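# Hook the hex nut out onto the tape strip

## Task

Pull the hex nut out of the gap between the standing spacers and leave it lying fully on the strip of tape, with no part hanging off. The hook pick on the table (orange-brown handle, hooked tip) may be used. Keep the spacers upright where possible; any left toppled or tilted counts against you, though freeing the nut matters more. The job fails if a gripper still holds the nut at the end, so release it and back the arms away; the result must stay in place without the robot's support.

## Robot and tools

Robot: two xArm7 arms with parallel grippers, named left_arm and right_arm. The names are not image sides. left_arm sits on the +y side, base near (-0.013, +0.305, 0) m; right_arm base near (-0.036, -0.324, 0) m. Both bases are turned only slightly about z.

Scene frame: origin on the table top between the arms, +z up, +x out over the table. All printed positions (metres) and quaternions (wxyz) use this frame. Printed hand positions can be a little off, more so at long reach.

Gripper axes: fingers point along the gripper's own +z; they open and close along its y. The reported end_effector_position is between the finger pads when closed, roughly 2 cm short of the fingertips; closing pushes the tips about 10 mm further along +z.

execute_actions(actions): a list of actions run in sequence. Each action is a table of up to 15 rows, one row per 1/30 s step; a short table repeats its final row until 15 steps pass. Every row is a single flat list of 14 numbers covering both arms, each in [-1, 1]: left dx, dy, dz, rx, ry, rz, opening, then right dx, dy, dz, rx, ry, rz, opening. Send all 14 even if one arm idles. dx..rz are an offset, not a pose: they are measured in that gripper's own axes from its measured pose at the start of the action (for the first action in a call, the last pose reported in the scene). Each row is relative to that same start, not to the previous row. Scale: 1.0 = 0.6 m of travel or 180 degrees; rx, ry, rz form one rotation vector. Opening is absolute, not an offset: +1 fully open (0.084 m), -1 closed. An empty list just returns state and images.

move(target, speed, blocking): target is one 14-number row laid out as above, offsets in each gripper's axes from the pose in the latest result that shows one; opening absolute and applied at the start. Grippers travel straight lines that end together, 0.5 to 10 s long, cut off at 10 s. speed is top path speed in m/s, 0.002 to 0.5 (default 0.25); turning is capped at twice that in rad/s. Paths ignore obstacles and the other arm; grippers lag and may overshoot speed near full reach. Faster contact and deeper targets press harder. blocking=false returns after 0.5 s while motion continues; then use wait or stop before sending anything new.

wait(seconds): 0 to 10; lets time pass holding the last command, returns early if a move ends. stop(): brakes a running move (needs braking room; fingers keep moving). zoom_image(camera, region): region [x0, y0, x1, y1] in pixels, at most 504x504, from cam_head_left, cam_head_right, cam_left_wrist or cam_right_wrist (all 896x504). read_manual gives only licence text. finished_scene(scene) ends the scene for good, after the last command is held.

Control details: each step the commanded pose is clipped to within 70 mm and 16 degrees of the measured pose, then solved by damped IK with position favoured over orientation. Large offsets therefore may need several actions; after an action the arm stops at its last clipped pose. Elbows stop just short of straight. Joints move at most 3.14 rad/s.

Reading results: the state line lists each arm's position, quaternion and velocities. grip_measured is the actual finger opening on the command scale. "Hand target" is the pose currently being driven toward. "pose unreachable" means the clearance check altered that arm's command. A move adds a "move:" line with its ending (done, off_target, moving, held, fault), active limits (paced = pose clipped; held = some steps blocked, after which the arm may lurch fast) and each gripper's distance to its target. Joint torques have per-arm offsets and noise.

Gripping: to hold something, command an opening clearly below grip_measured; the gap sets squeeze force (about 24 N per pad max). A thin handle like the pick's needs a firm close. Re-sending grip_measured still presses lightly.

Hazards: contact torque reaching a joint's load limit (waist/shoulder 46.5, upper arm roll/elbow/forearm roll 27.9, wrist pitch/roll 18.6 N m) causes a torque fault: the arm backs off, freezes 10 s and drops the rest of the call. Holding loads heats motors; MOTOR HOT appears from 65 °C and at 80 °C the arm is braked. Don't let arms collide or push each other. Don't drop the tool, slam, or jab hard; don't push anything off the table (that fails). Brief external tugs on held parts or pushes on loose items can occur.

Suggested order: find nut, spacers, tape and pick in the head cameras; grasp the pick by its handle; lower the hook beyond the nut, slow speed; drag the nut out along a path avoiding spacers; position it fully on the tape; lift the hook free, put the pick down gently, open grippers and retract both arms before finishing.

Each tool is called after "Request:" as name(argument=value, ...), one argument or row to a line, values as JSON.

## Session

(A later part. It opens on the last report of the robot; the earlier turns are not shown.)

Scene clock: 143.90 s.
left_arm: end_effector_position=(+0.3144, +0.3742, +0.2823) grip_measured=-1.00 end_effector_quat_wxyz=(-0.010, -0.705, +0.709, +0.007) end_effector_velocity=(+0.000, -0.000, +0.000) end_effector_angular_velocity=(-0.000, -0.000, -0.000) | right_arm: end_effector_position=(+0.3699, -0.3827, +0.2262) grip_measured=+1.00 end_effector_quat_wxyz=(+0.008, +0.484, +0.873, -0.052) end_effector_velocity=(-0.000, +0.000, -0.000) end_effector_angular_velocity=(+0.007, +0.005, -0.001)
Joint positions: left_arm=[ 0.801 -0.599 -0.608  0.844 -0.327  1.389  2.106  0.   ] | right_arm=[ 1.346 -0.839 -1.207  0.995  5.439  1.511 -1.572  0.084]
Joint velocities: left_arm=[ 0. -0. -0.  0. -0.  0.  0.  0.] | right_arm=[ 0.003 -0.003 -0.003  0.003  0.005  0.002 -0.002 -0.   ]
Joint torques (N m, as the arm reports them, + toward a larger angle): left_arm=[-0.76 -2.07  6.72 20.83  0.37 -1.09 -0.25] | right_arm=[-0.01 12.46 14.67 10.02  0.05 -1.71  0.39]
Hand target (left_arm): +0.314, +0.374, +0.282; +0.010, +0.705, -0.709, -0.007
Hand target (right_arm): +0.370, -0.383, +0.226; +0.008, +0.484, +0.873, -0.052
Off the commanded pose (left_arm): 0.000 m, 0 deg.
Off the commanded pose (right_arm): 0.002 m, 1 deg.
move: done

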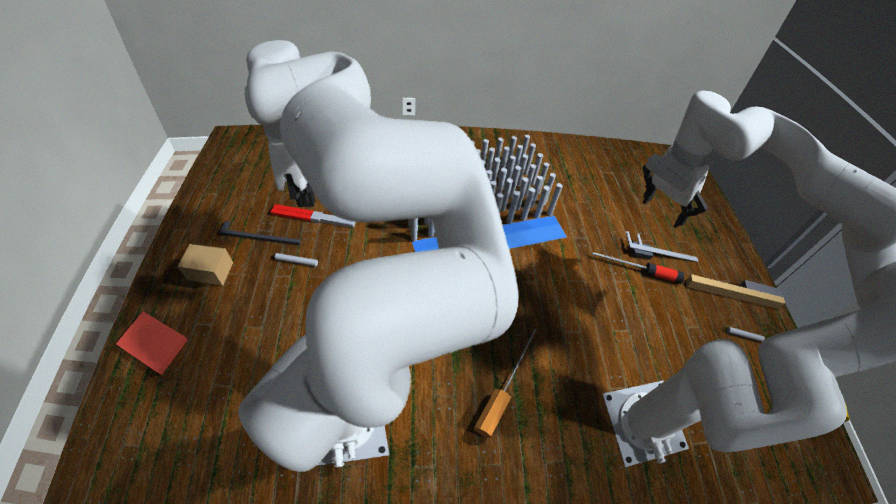

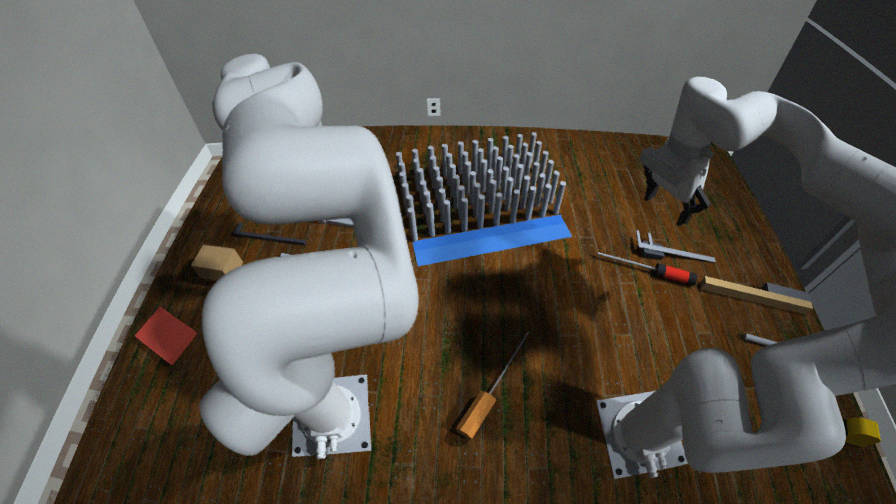

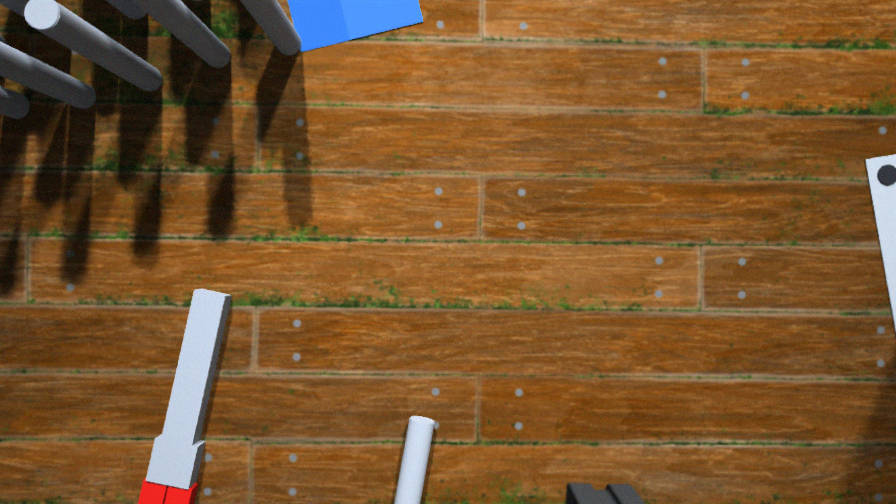

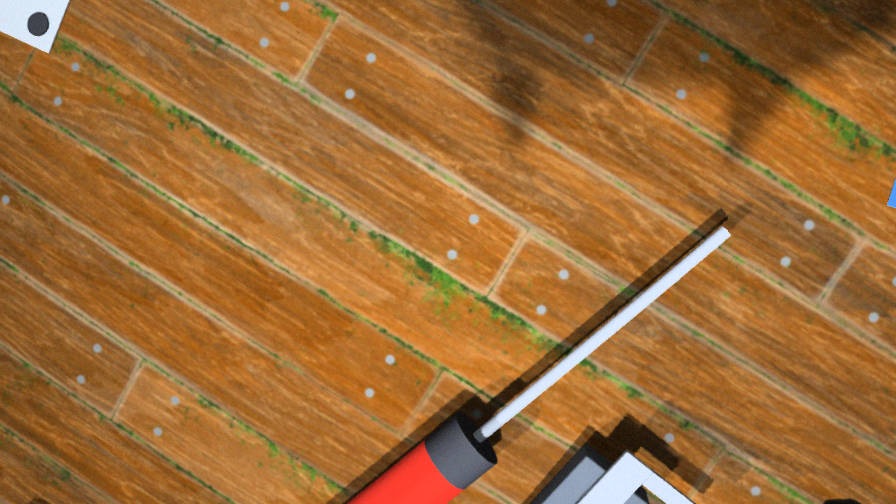

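Request:
move(
  target=[0.35,-0.37,0,0,0,0,-1,0.828,-0.15,0.002,0.017,0.042,0.821,1],
  speed=0.3,
)

Scene clock: 163.77 s.
left_arm: end_effector_position=(+0.5363, +0.1652, +0.2781) grip_measured=-1.00 end_effector_quat_wxyz=(-0.009, -0.706, +0.708, +0.007) end_effector_velocity=(-0.000, -0.001, -0.001) end_effector_angular_velocity=(+0.001, +0.003, -0.002) | right_arm: end_effector_position=(+0.0299, -0.0118, +0.2010) grip_measured=+1.00 end_effector_quat_wxyz=(-0.000, +0.974, -0.225, -0.000) end_effector_velocity=(-0.001, +0.001, +0.000) end_effector_angular_velocity=(+0.001, -0.001, -0.003)
Joint positions: left_arm=[ 0.342  0.54  -1.065  1.713  0.457  1.465  1.039  0.   ] | right_arm=[ 1.248 -0.502 -0.006  0.567  6.281  1.069  1.817  0.084]
Joint velocities: left_arm=[-0.004  0.003  0.001  0.003  0.002  0.004 -0.001  0.   ] | right_arm=[ 0.004  0.002  0.001  0.002  0.    -0.     0.008 -0.   ]
Joint torques (N m, as the arm reports them, + toward a larger angle): left_arm=[ -1.   -23.92 -10.57  19.31   0.54  -1.62  -0.36] | right_arm=[-0.6  -6.81  0.69 13.79 -0.3  -1.83  0.39]
Hand target (left_arm): +0.536, +0.165, +0.278; +0.009, +0.706, -0.708, -0.008
Hand target (right_arm): +0.030, -0.012, +0.201; -0.000, +0.974, -0.225, -0.000
Off the commanded pose (left_arm): 0.002 m, 0 deg.
Off the commanded pose (right_arm): 0.001 m, 0 deg.
joint sent to its limit (right arm) — the command would take joint 5 (forearm roll) past its upper limit, so that joint was sent only as far as its limit.
move: done

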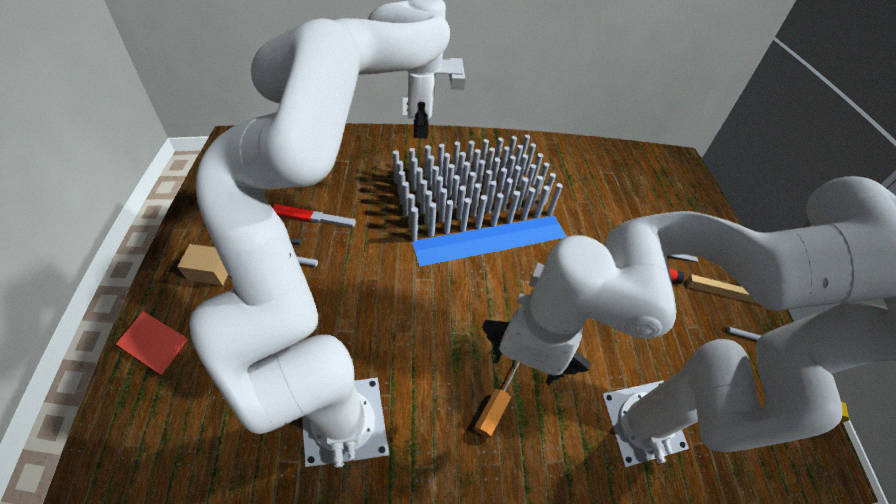

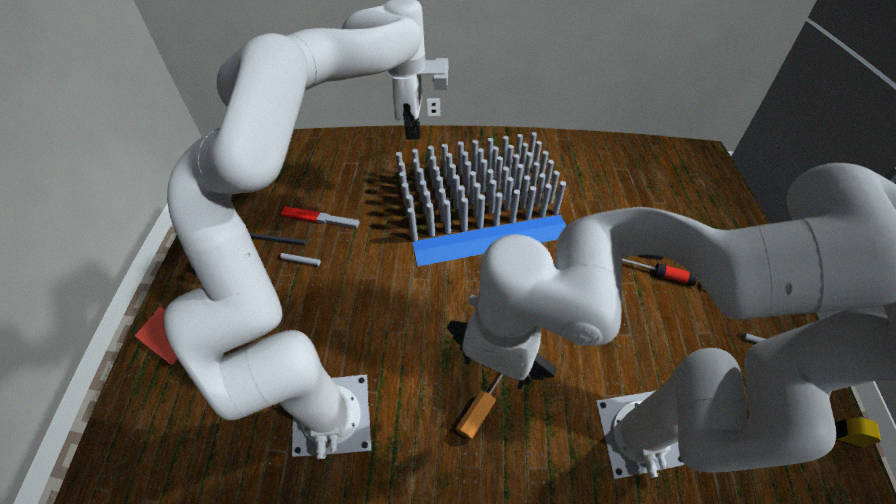

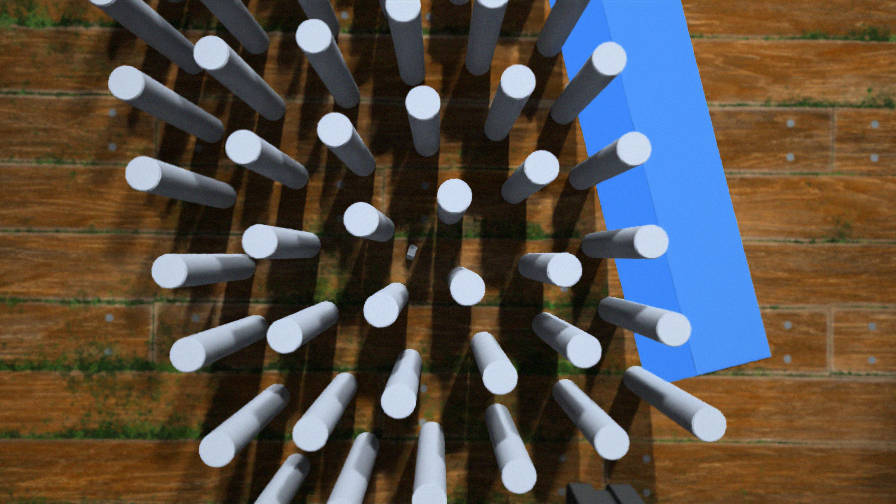

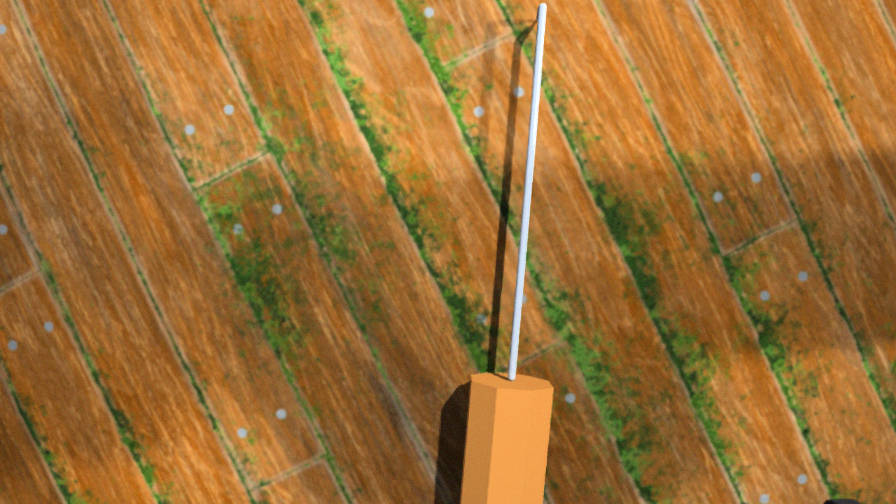

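Request:
move(
  target=[0,0,0,0,0,0,-1,-0.06,-0.013,0.2,0,0,0.0256,1],
  speed=0.2,
)

Request:
move(
  target=[0,0,0,0,0,0,-1,0,0,0.084,0,0,0,1],
  speed=0.1,
)

Request:
move(
  target=[0,0,0,0,0,0,-1,0,0,0,0,0,0,-0.6],
)

Request:
move(
  target=[0,0,0,0,0,0,-1,0,0,-0.03,0,0,0,-0.6],
  speed=0.1,
)

Scene clock: 172.20 s.
left_arm: end_effector_position=(+0.5363, +0.1652, +0.2781) grip_measured=-1.00 end_effector_quat_wxyz=(-0.009, -0.706, +0.708, +0.007) end_effector_velocity=(+0.000, +0.000, -0.000) end_effector_angular_velocity=(-0.000, +0.000, +0.001) | right_arm: end_effector_position=(+0.0001, +0.0111, +0.0819) grip_measured=+1.00 end_effector_quat_wxyz=(-0.001, +0.965, -0.263, -0.001) end_effector_velocity=(-0.000, -0.000, -0.002) end_effector_angular_velocity=(-0.003, +0.002, -0.001)
Joint positions: left_arm=[ 0.342  0.54  -1.065  1.713  0.457  1.465  1.039  0.   ] | right_arm=[ 1.36  -0.191 -0.019  0.438  6.281  0.626  1.996  0.084]
Joint velocities: left_arm=[ 0.     0.     0.001 -0.    -0.001 -0.     0.     0.   ] | right_arm=[ 0.006  0.007 -0.006 -0.001  0.001 -0.006  0.001  0.   ]
Joint torques (N m, as the arm reports them, + toward a larger angle): left_arm=[ -0.61 -24.17 -10.34  19.81   0.31  -0.96  -0.52] | right_arm=[ -0.73 -11.33   0.32  11.35  -0.15  -1.75   0.47]
Hand target (left_arm): +0.536, +0.165, +0.278; +0.009, +0.706, -0.708, -0.007
Hand target (right_arm): +0.000, +0.011, +0.081; -0.000, +0.965, -0.263, -0.001
Off the commanded pose (left_arm): 0.000 m, 0 deg.
Off the commanded pose (right_arm): 0.001 m, 0 deg.
joint sent to its limit (right arm) — the command would take joint 5 (forearm roll) past its upper limit, so that joint was sent only as far as its limit.
move: done

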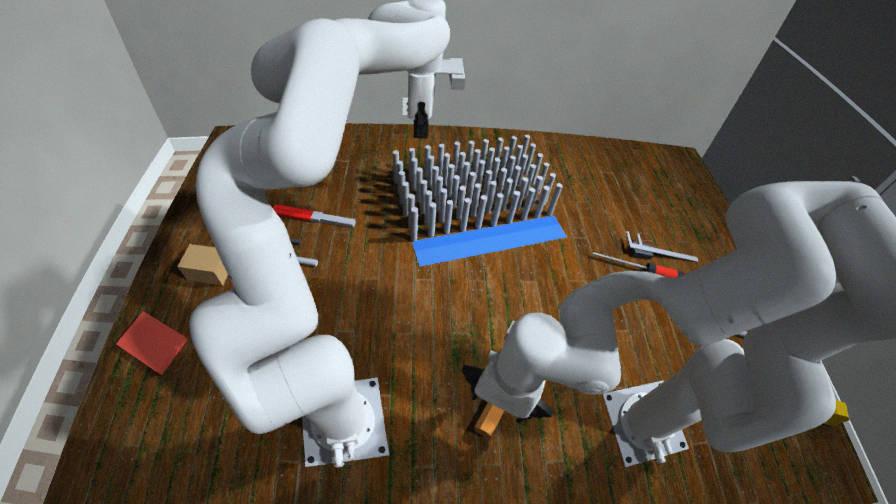

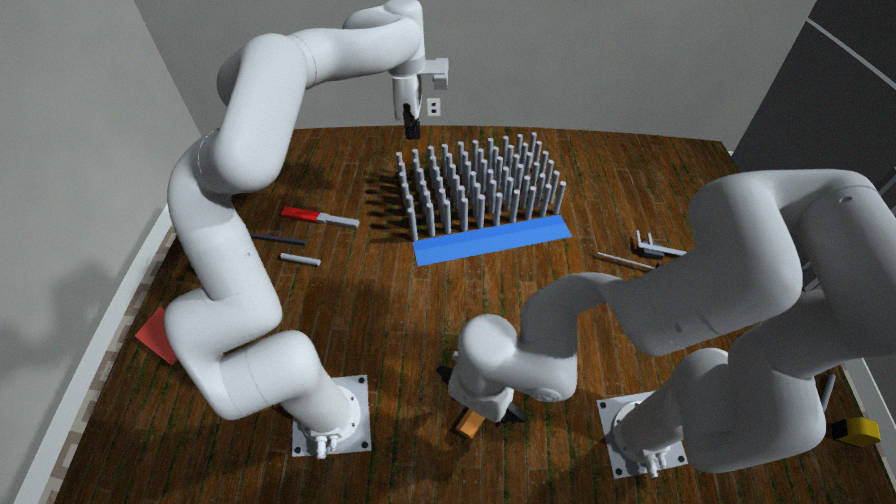

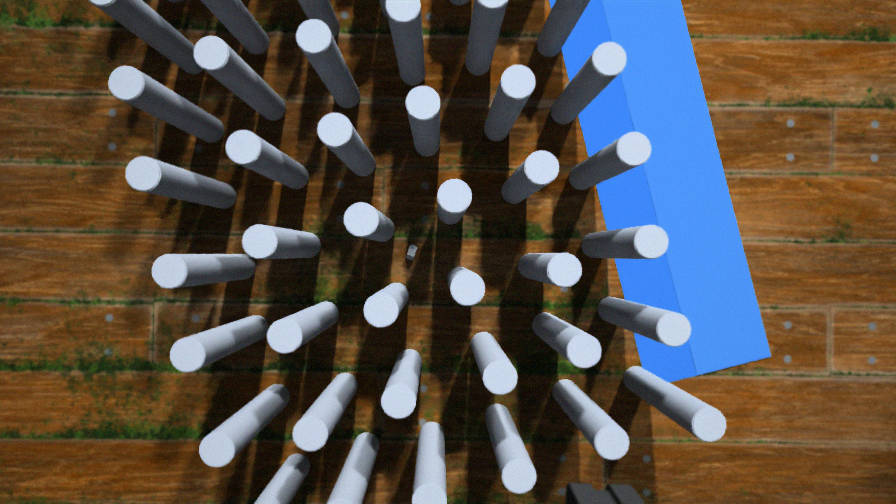

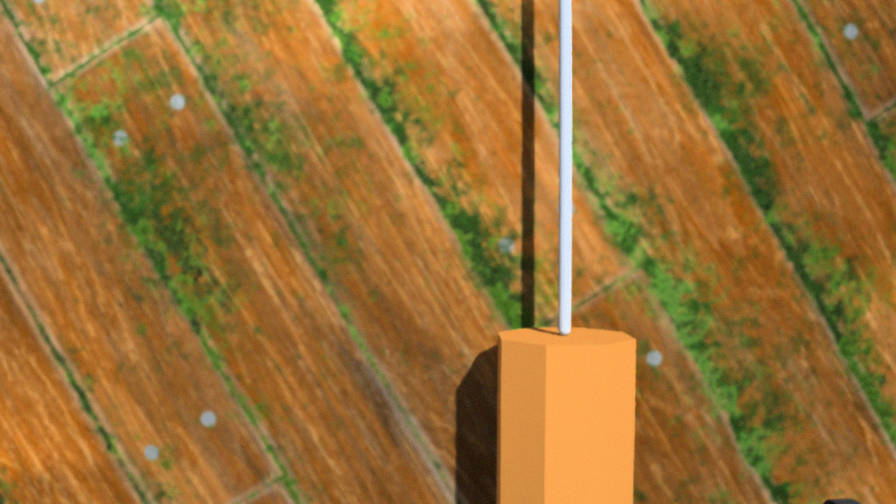

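Scene clock: 173.17 s.
left_arm: end_effector_position=(+0.5363, +0.1652, +0.2781) grip_measured=-1.00 end_effector_quat_wxyz=(-0.009, -0.706, +0.708, +0.007) end_effector_velocity=(-0.000, -0.001, +0.000) end_effector_angular_velocity=(-0.001, +0.000, -0.002) | right_arm: end_effector_position=(-0.0003, +0.0113, +0.0320) grip_measured=+1.00 end_effector_quat_wxyz=(-0.001, +0.965, -0.263, -0.000) end_effector_velocity=(-0.000, -0.001, -0.002) end_effector_angular_velocity=(-0.003, +0.001, +0.001)
Joint positions: left_arm=[ 0.342  0.54  -1.065  1.713  0.457  1.465  1.039  0.   ] | right_arm=[ 1.402 -0.024 -0.059  0.411  6.281  0.432  1.998  0.084]
Joint velocities: left_arm=[-0.    -0.    -0.001 -0.001 -0.001  0.     0.     0.   ] | right_arm=[ 0.058  0.006 -0.058 -0.001 -0.    -0.004 -0.001 -0.   ]
Joint torques (N m, as the arm reports them, + toward a larger angle): left_arm=[ -1.   -23.54 -10.4   20.12   0.08  -1.54  -0.35] | right_arm=[ -0.62 -13.44   0.37   9.61  -0.38  -1.78   0.34]
Hand target (left_arm): +0.536, +0.165, +0.278; +0.009, +0.706, -0.708, -0.007
Hand target (right_arm): -0.000, +0.011, +0.032; -0.001, +0.965, -0.263, -0.000
Off the commanded pose (left_arm): 0.000 m, 0 deg.
Off the commanded pose (right_arm): 0.001 m, 0 deg.
joint sent to its limit (right arm) — the command would take joint 5 (forearm roll) past its upper limit, so that joint was sent only as far as its limit.
move: done

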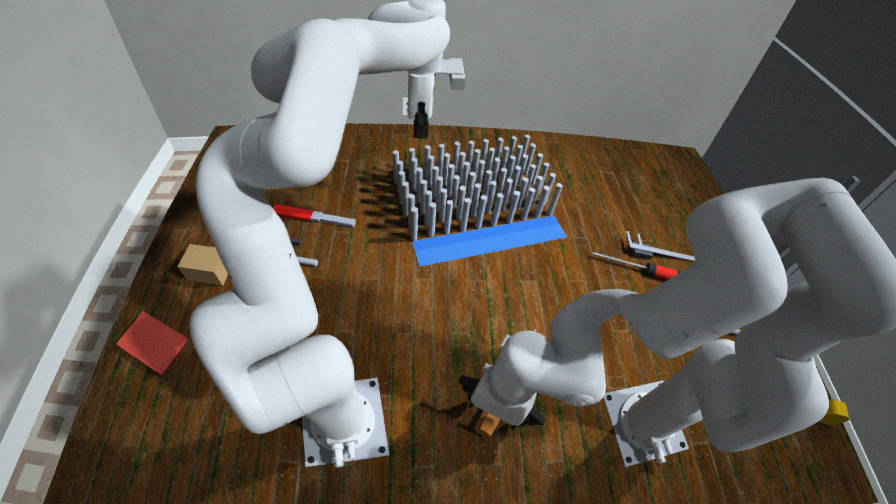

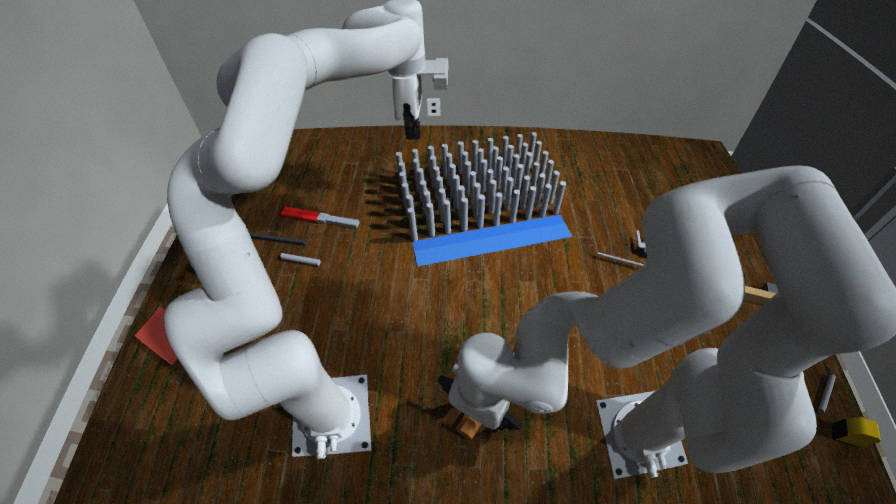

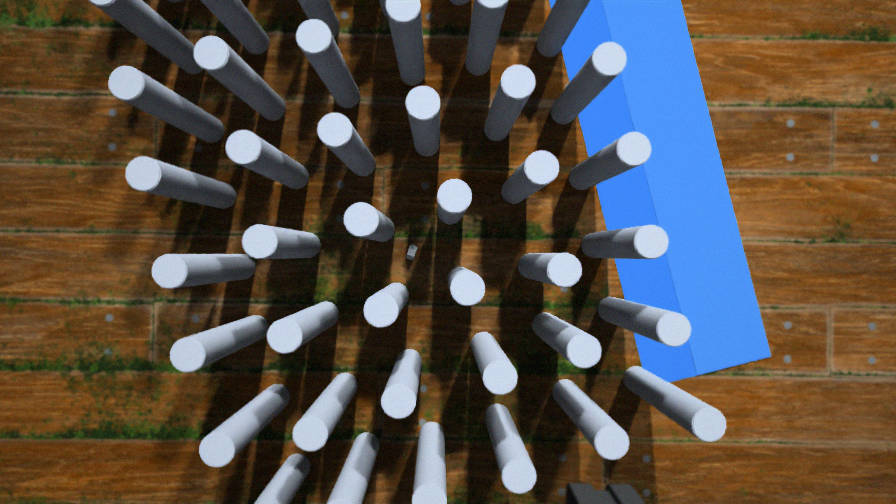

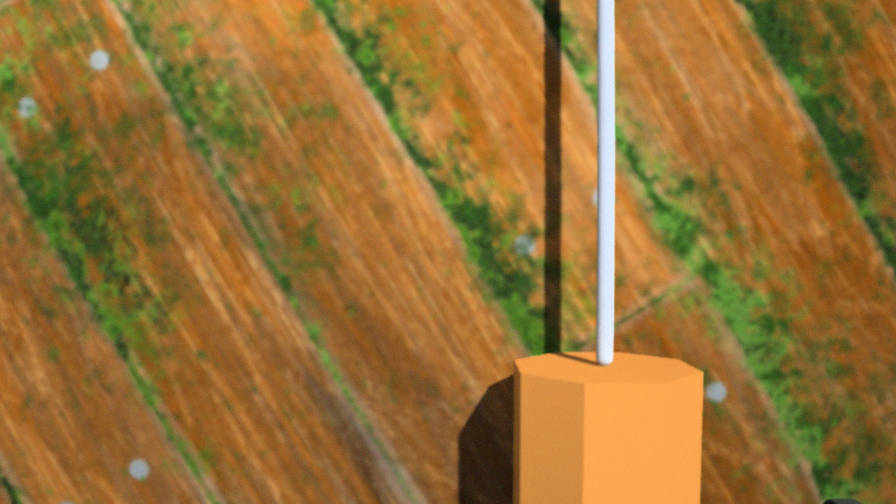

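Scene clock: 173.67 s.
left_arm: end_effector_position=(+0.5363, +0.1652, +0.2781) grip_measured=-1.00 end_effector_quat_wxyz=(-0.009, -0.706, +0.708, +0.007) end_effector_velocity=(+0.000, +0.000, -0.000) end_effector_angular_velocity=(+0.001, -0.001, -0.000) | right_arm: end_effector_position=(-0.0003, +0.0114, +0.0321) grip_measured=-0.19 end_effector_quat_wxyz=(-0.002, +0.965, -0.263, -0.000) end_effector_velocity=(-0.000, +0.000, +0.000) end_effector_angular_velocity=(+0.000, +0.001, -0.002)
Joint positions: left_arm=[ 0.342  0.54  -1.065  1.713  0.457  1.465  1.039  0.   ] | right_arm=[ 1.404 -0.024 -0.061  0.411  6.281  0.432  1.998  0.036]
Joint velocities: left_arm=[-0.    -0.     0.001 -0.001  0.001 -0.001  0.     0.   ] | right_arm=[-0.     0.     0.     0.001  0.002  0.    -0.     0.   ]
Joint torques (N m, as the arm reports them, + toward a larger angle): left_arm=[ -1.77 -23.64 -10.39  19.47   0.48  -1.62  -0.37] | right_arm=[ -0.84 -13.01   0.29   9.31  -0.35  -2.08   0.47]
Hand target (left_arm): +0.536, +0.165, +0.278; +0.009, +0.706, -0.708, -0.007
Hand target (right_arm): -0.000, +0.011, +0.032; -0.001, +0.965, -0.263, -0.000
Off the commanded pose (left_arm): 0.000 m, 0 deg.
Off the commanded pose (right_arm): 0.000 m, 0 deg.
move: done

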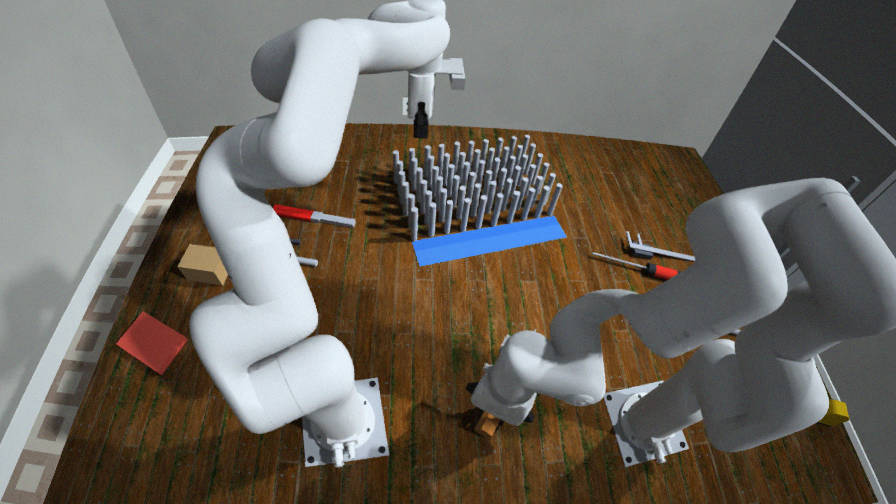

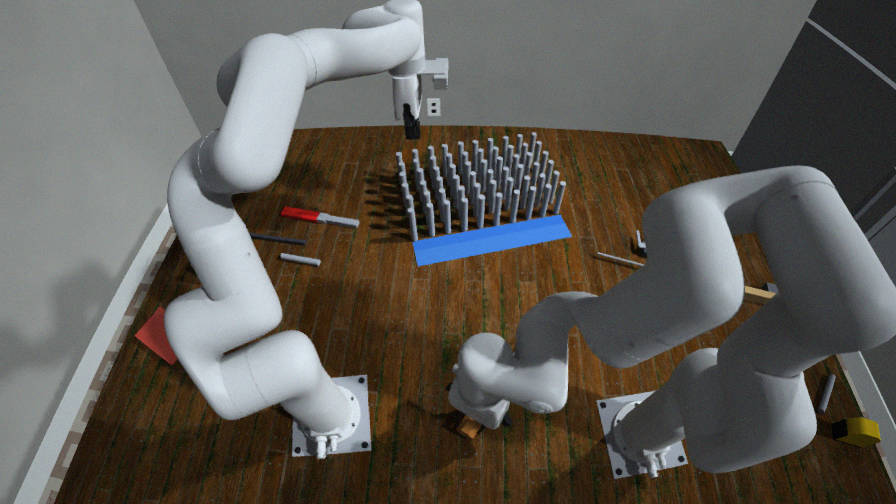

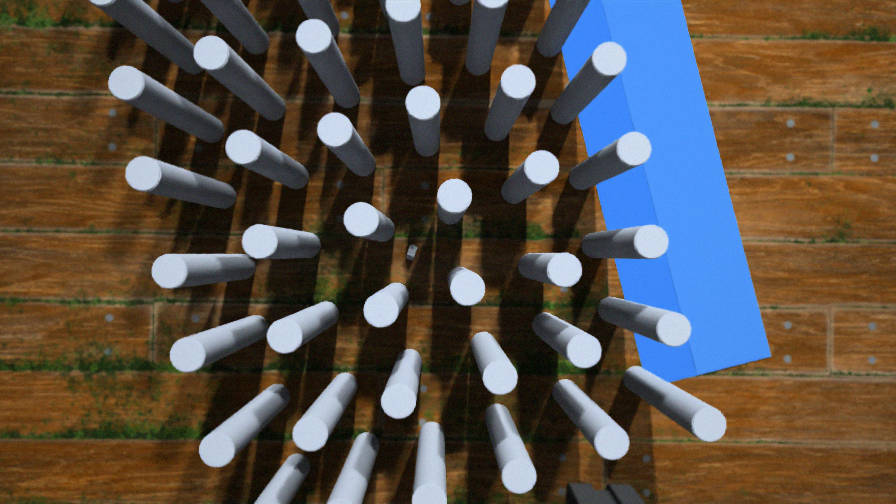

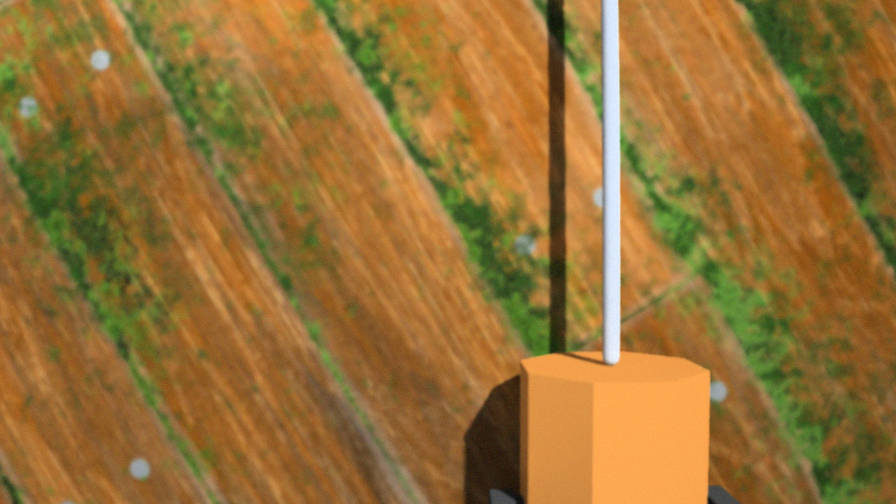

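Scene clock: 174.43 s.
left_arm: end_effector_position=(+0.5363, +0.1652, +0.2781) grip_measured=-1.00 end_effector_quat_wxyz=(-0.009, -0.706, +0.708, +0.007) end_effector_velocity=(+0.000, -0.000, +0.000) end_effector_angular_velocity=(-0.000, -0.001, -0.000) | right_arm: end_effector_position=(-0.0002, +0.0113, +0.0498) grip_measured=-0.19 end_effector_quat_wxyz=(-0.001, +0.965, -0.263, -0.000) end_effector_velocity=(+0.000, -0.001, +0.001) end_effector_angular_velocity=(-0.002, +0.000, -0.000)
Joint positions: left_arm=[ 0.342  0.54  -1.065  1.713  0.457  1.465  1.039  0.   ] | right_arm=[ 1.403 -0.088 -0.061  0.417  6.272  0.501  2.004  0.036]
Joint velocities: left_arm=[ 0.    -0.     0.    -0.     0.    -0.001  0.     0.   ] | right_arm=[-0.    -0.006 -0.    -0.    -0.001  0.007  0.001  0.   ]
Joint torques (N m, as the arm reports them, + toward a larger angle): left_arm=[ -1.31 -23.51 -10.4   19.6    0.79  -1.69  -0.17] | right_arm=[ -0.68 -13.38   0.52  10.56  -0.38  -1.75   0.69]
Hand target (left_arm): +0.536, +0.165, +0.278; +0.009, +0.706, -0.708, -0.007
Hand target (right_arm): -0.000, +0.011, +0.050; -0.002, +0.965, -0.263, -0.000
Off the commanded pose (left_arm): 0.000 m, 0 deg.
Off the commanded pose (right_arm): 0.000 m, 0 deg.
move: done

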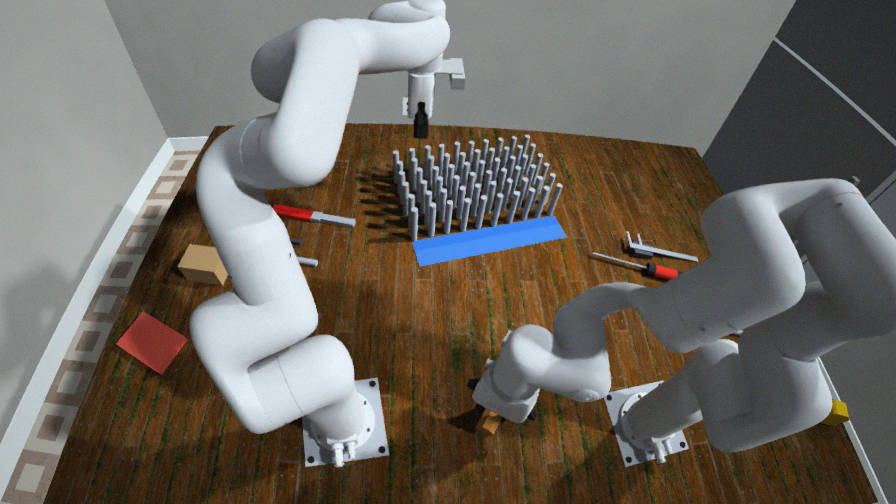

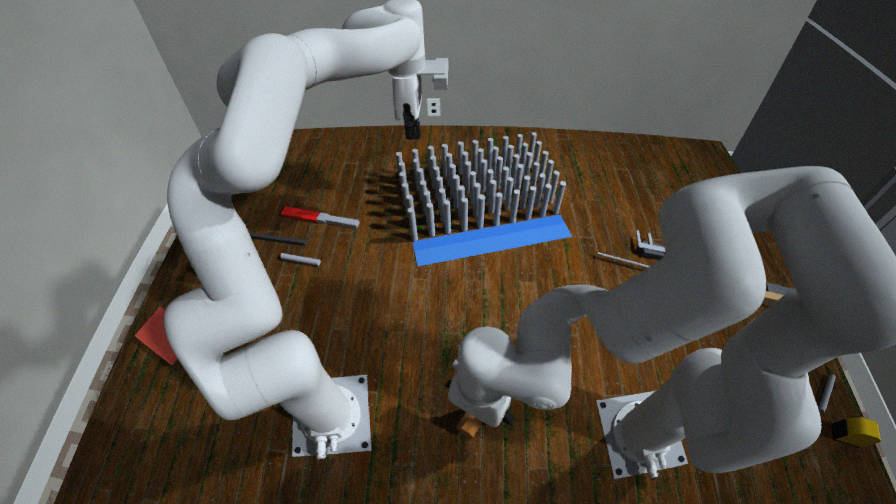

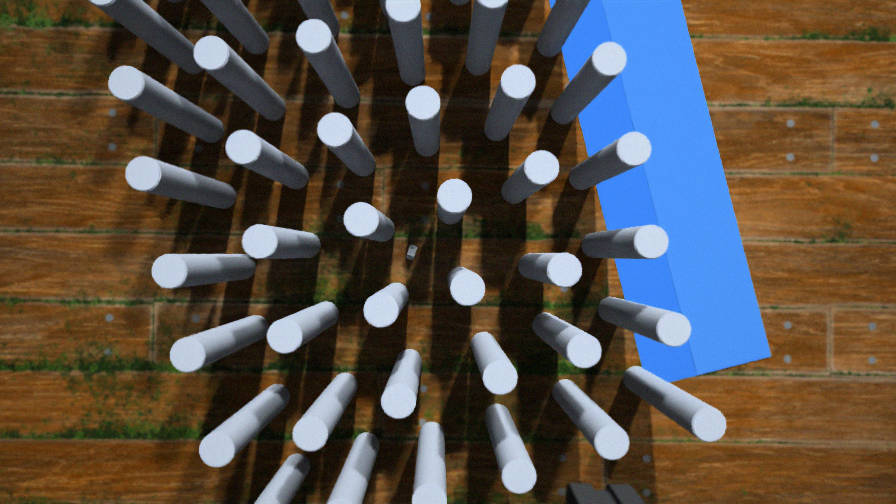

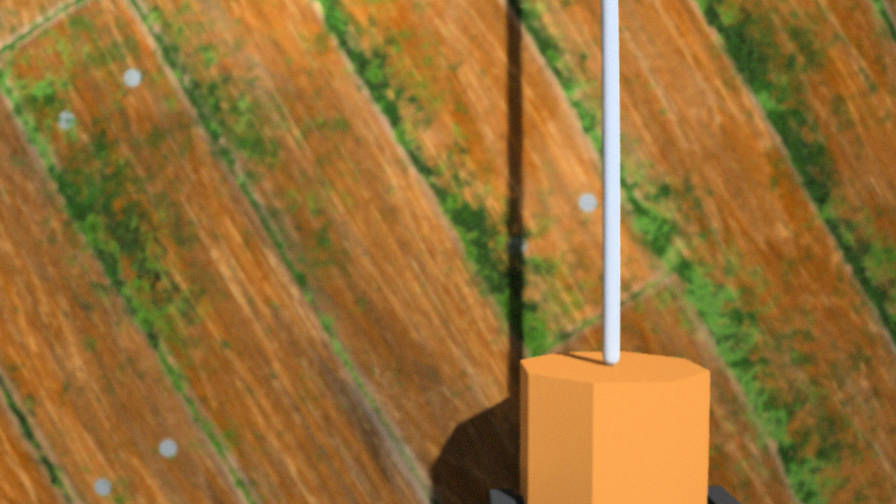

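Request:
move(
  target=[0,0,0,0,0,0,-1,0.325,-0.191,0,0,0,-0.244,-0.6],
  speed=0.2,
)

Scene clock: 182.90 s.
left_arm: end_effector_position=(+0.5363, +0.1652, +0.2781) grip_measured=-1.00 end_effector_quat_wxyz=(-0.009, -0.706, +0.708, +0.007) end_effector_velocity=(-0.001, -0.000, -0.001) end_effector_angular_velocity=(+0.000, +0.002, -0.001) | right_arm: end_effector_position=(+0.2255, +0.0113, +0.0496) grip_measured=-0.19 end_effector_quat_wxyz=(-0.000, +0.993, +0.116, +0.001) end_effector_velocity=(-0.000, +0.000, +0.000) end_effector_angular_velocity=(+0.013, +0.019, +0.001)
Joint positions: left_arm=[ 0.342  0.54  -1.065  1.713  0.457  1.465  1.039  0.   ] | right_arm=[ 0.791  0.161 -0.002  0.73   6.281  0.567  0.676  0.036]
Joint velocities: left_arm=[ 0.     0.    -0.    -0.001 -0.001  0.001  0.     0.   ] | right_arm=[-0.152  0.     0.142  0.002  0.     0.003 -0.013 -0.   ]
Joint torques (N m, as the arm reports them, + toward a larger angle): left_arm=[ -1.89 -23.62 -10.5   19.41   1.03  -1.15  -0.57] | right_arm=[ -0.15 -20.19   0.26  10.94  -0.12  -2.11   0.63]
Hand target (left_arm): +0.536, +0.165, +0.278; +0.009, +0.706, -0.708, -0.007
Hand target (right_arm): +0.226, +0.011, +0.050; -0.001, +0.993, +0.116, +0.000
Off the commanded pose (left_arm): 0.000 m, 0 deg.
Off the commanded pose (right_arm): 0.001 m, 0 deg.
joint sent to its limit (right arm) — the command would take joint 5 (forearm roll) past its upper limit, so that joint was sent only as far as its limit.
move: done

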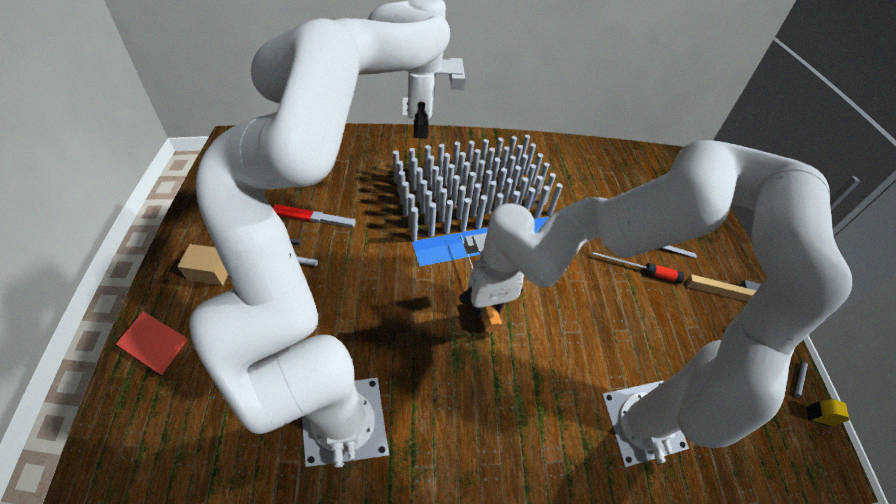

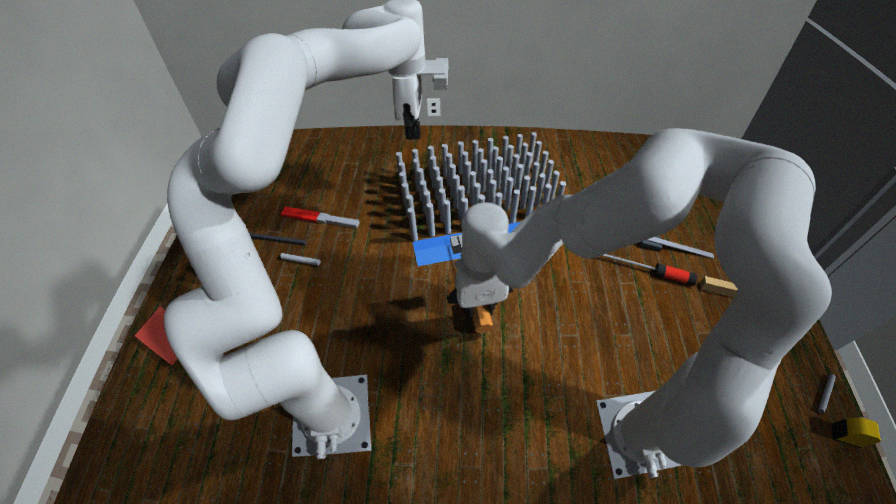

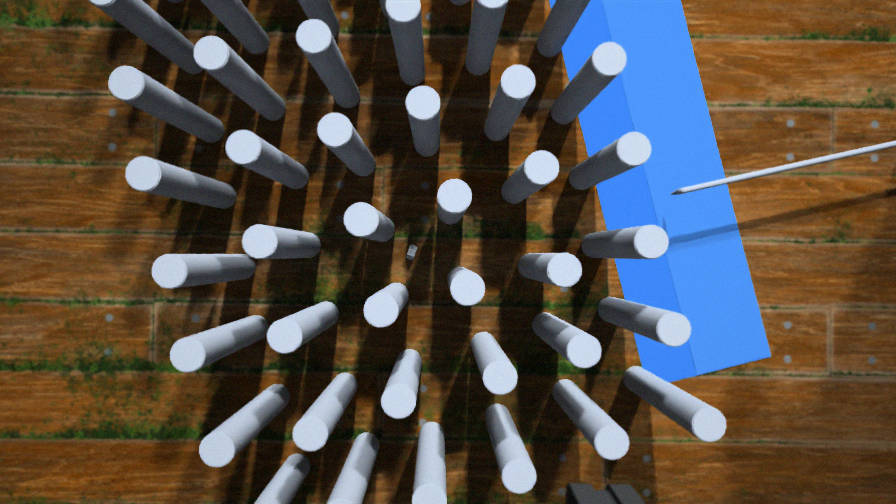

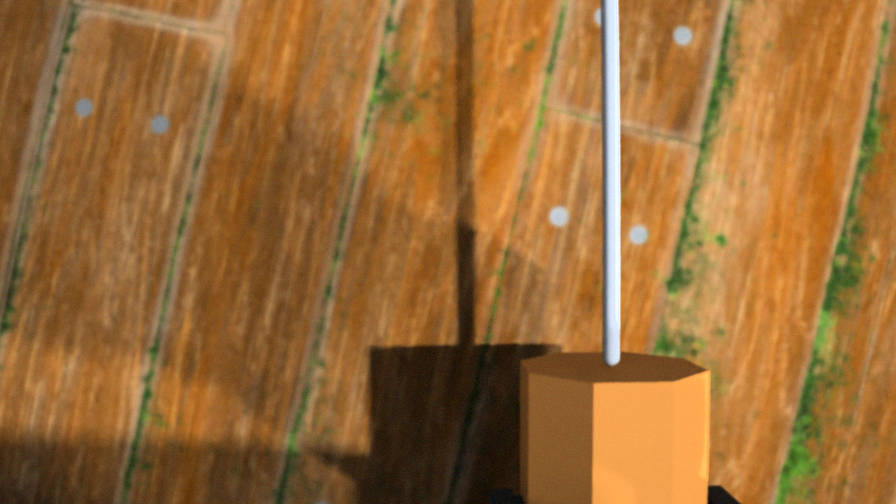

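Request:
move(
  target=[0,-0.03,0,0,0,0,-1,0.265,0,0,0,0,0,-0.6],
  speed=0.06,
)

Request:
zoom_image(
  camera="cam_left_wrist",
  region=[390, 210, 510, 300],
)

Scene clock: 190.93 s.
left_arm: end_effector_position=(+0.5543, +0.1652, +0.2778) grip_measured=-1.00 end_effector_quat_wxyz=(-0.009, -0.706, +0.708, +0.007) end_effector_velocity=(+0.001, -0.001, +0.001) end_effector_angular_velocity=(-0.001, -0.002, -0.000) | right_arm: end_effector_position=(+0.3800, +0.0484, +0.0499) grip_measured=-0.19 end_effector_quat_wxyz=(-0.000, +0.993, +0.116, +0.001) end_effector_velocity=(+0.001, +0.001, +0.000) end_effector_angular_velocity=(-0.000, +0.000, +0.002)
Joint positions: left_arm=[ 0.271  0.604 -1.028  1.815  0.497  1.504  1.042  0.   ] | right_arm=[0.608 0.514 0.002 1.273 6.281 0.757 0.498 0.036]
Joint velocities: left_arm=[-0.001  0.    -0.001  0.002  0.001 -0.001 -0.     0.   ] | right_arm=[-0.     0.003  0.001  0.006 -0.001  0.003 -0.001 -0.   ]
Joint torques (N m, as the arm reports them, + toward a larger angle): left_arm=[ -1.18 -25.85 -10.24  19.07   0.53  -1.38  -0.17] | right_arm=[ -0.54 -29.78  -0.17  12.59  -0.06  -2.02   0.46]
Hand target (left_arm): +0.554, +0.165, +0.278; +0.009, +0.706, -0.708, -0.007
Hand target (right_arm): +0.380, +0.048, +0.050; -0.000, +0.993, +0.116, +0.001
Off the commanded pose (left_arm): 0.000 m, 0 deg.
Off the commanded pose (right_arm): 0.000 m, 0 deg.
joint sent to its limit (right arm) — the command would take joint 5 (forearm roll) past its upper limit, so that joint was sent only as far as its limit.
move: done

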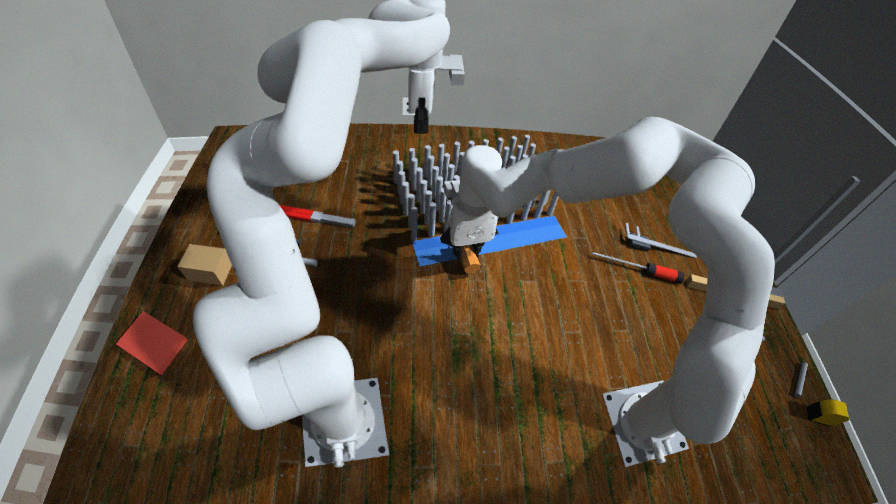

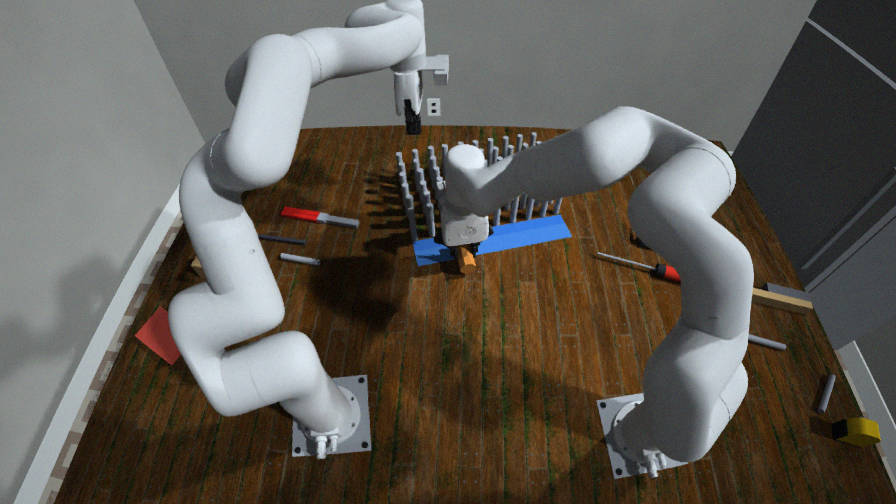

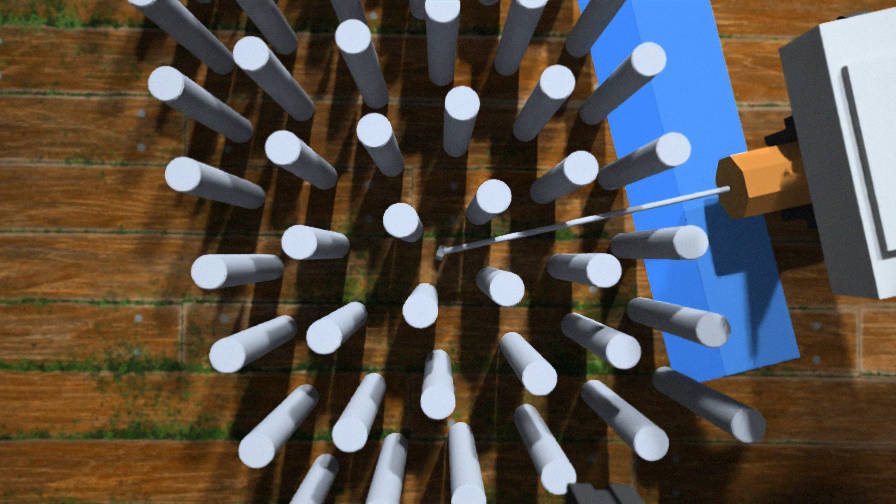

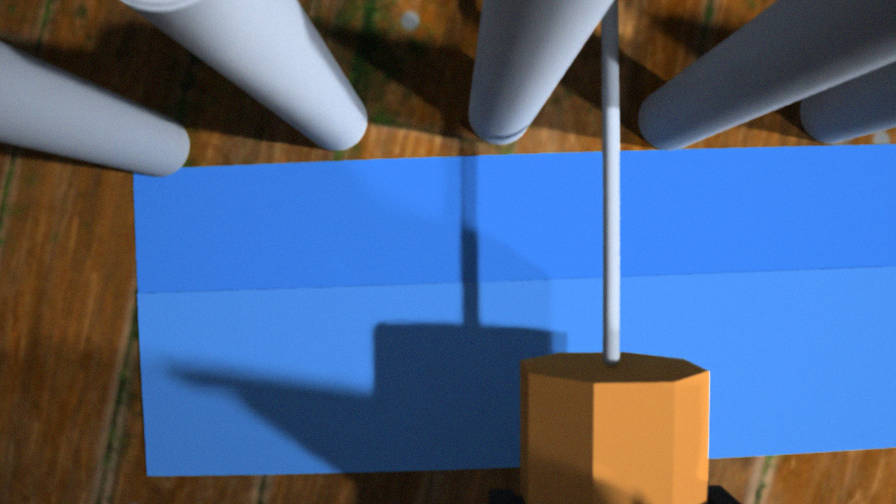

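Region (390, 210, 510, 300) of cam_left_wrist's 896x504 image, scaled by 4.200, with more detail than that image has; it fills the top 378 rows of this view, and the rest is white.

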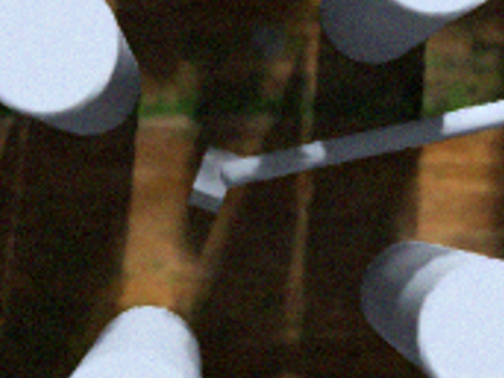

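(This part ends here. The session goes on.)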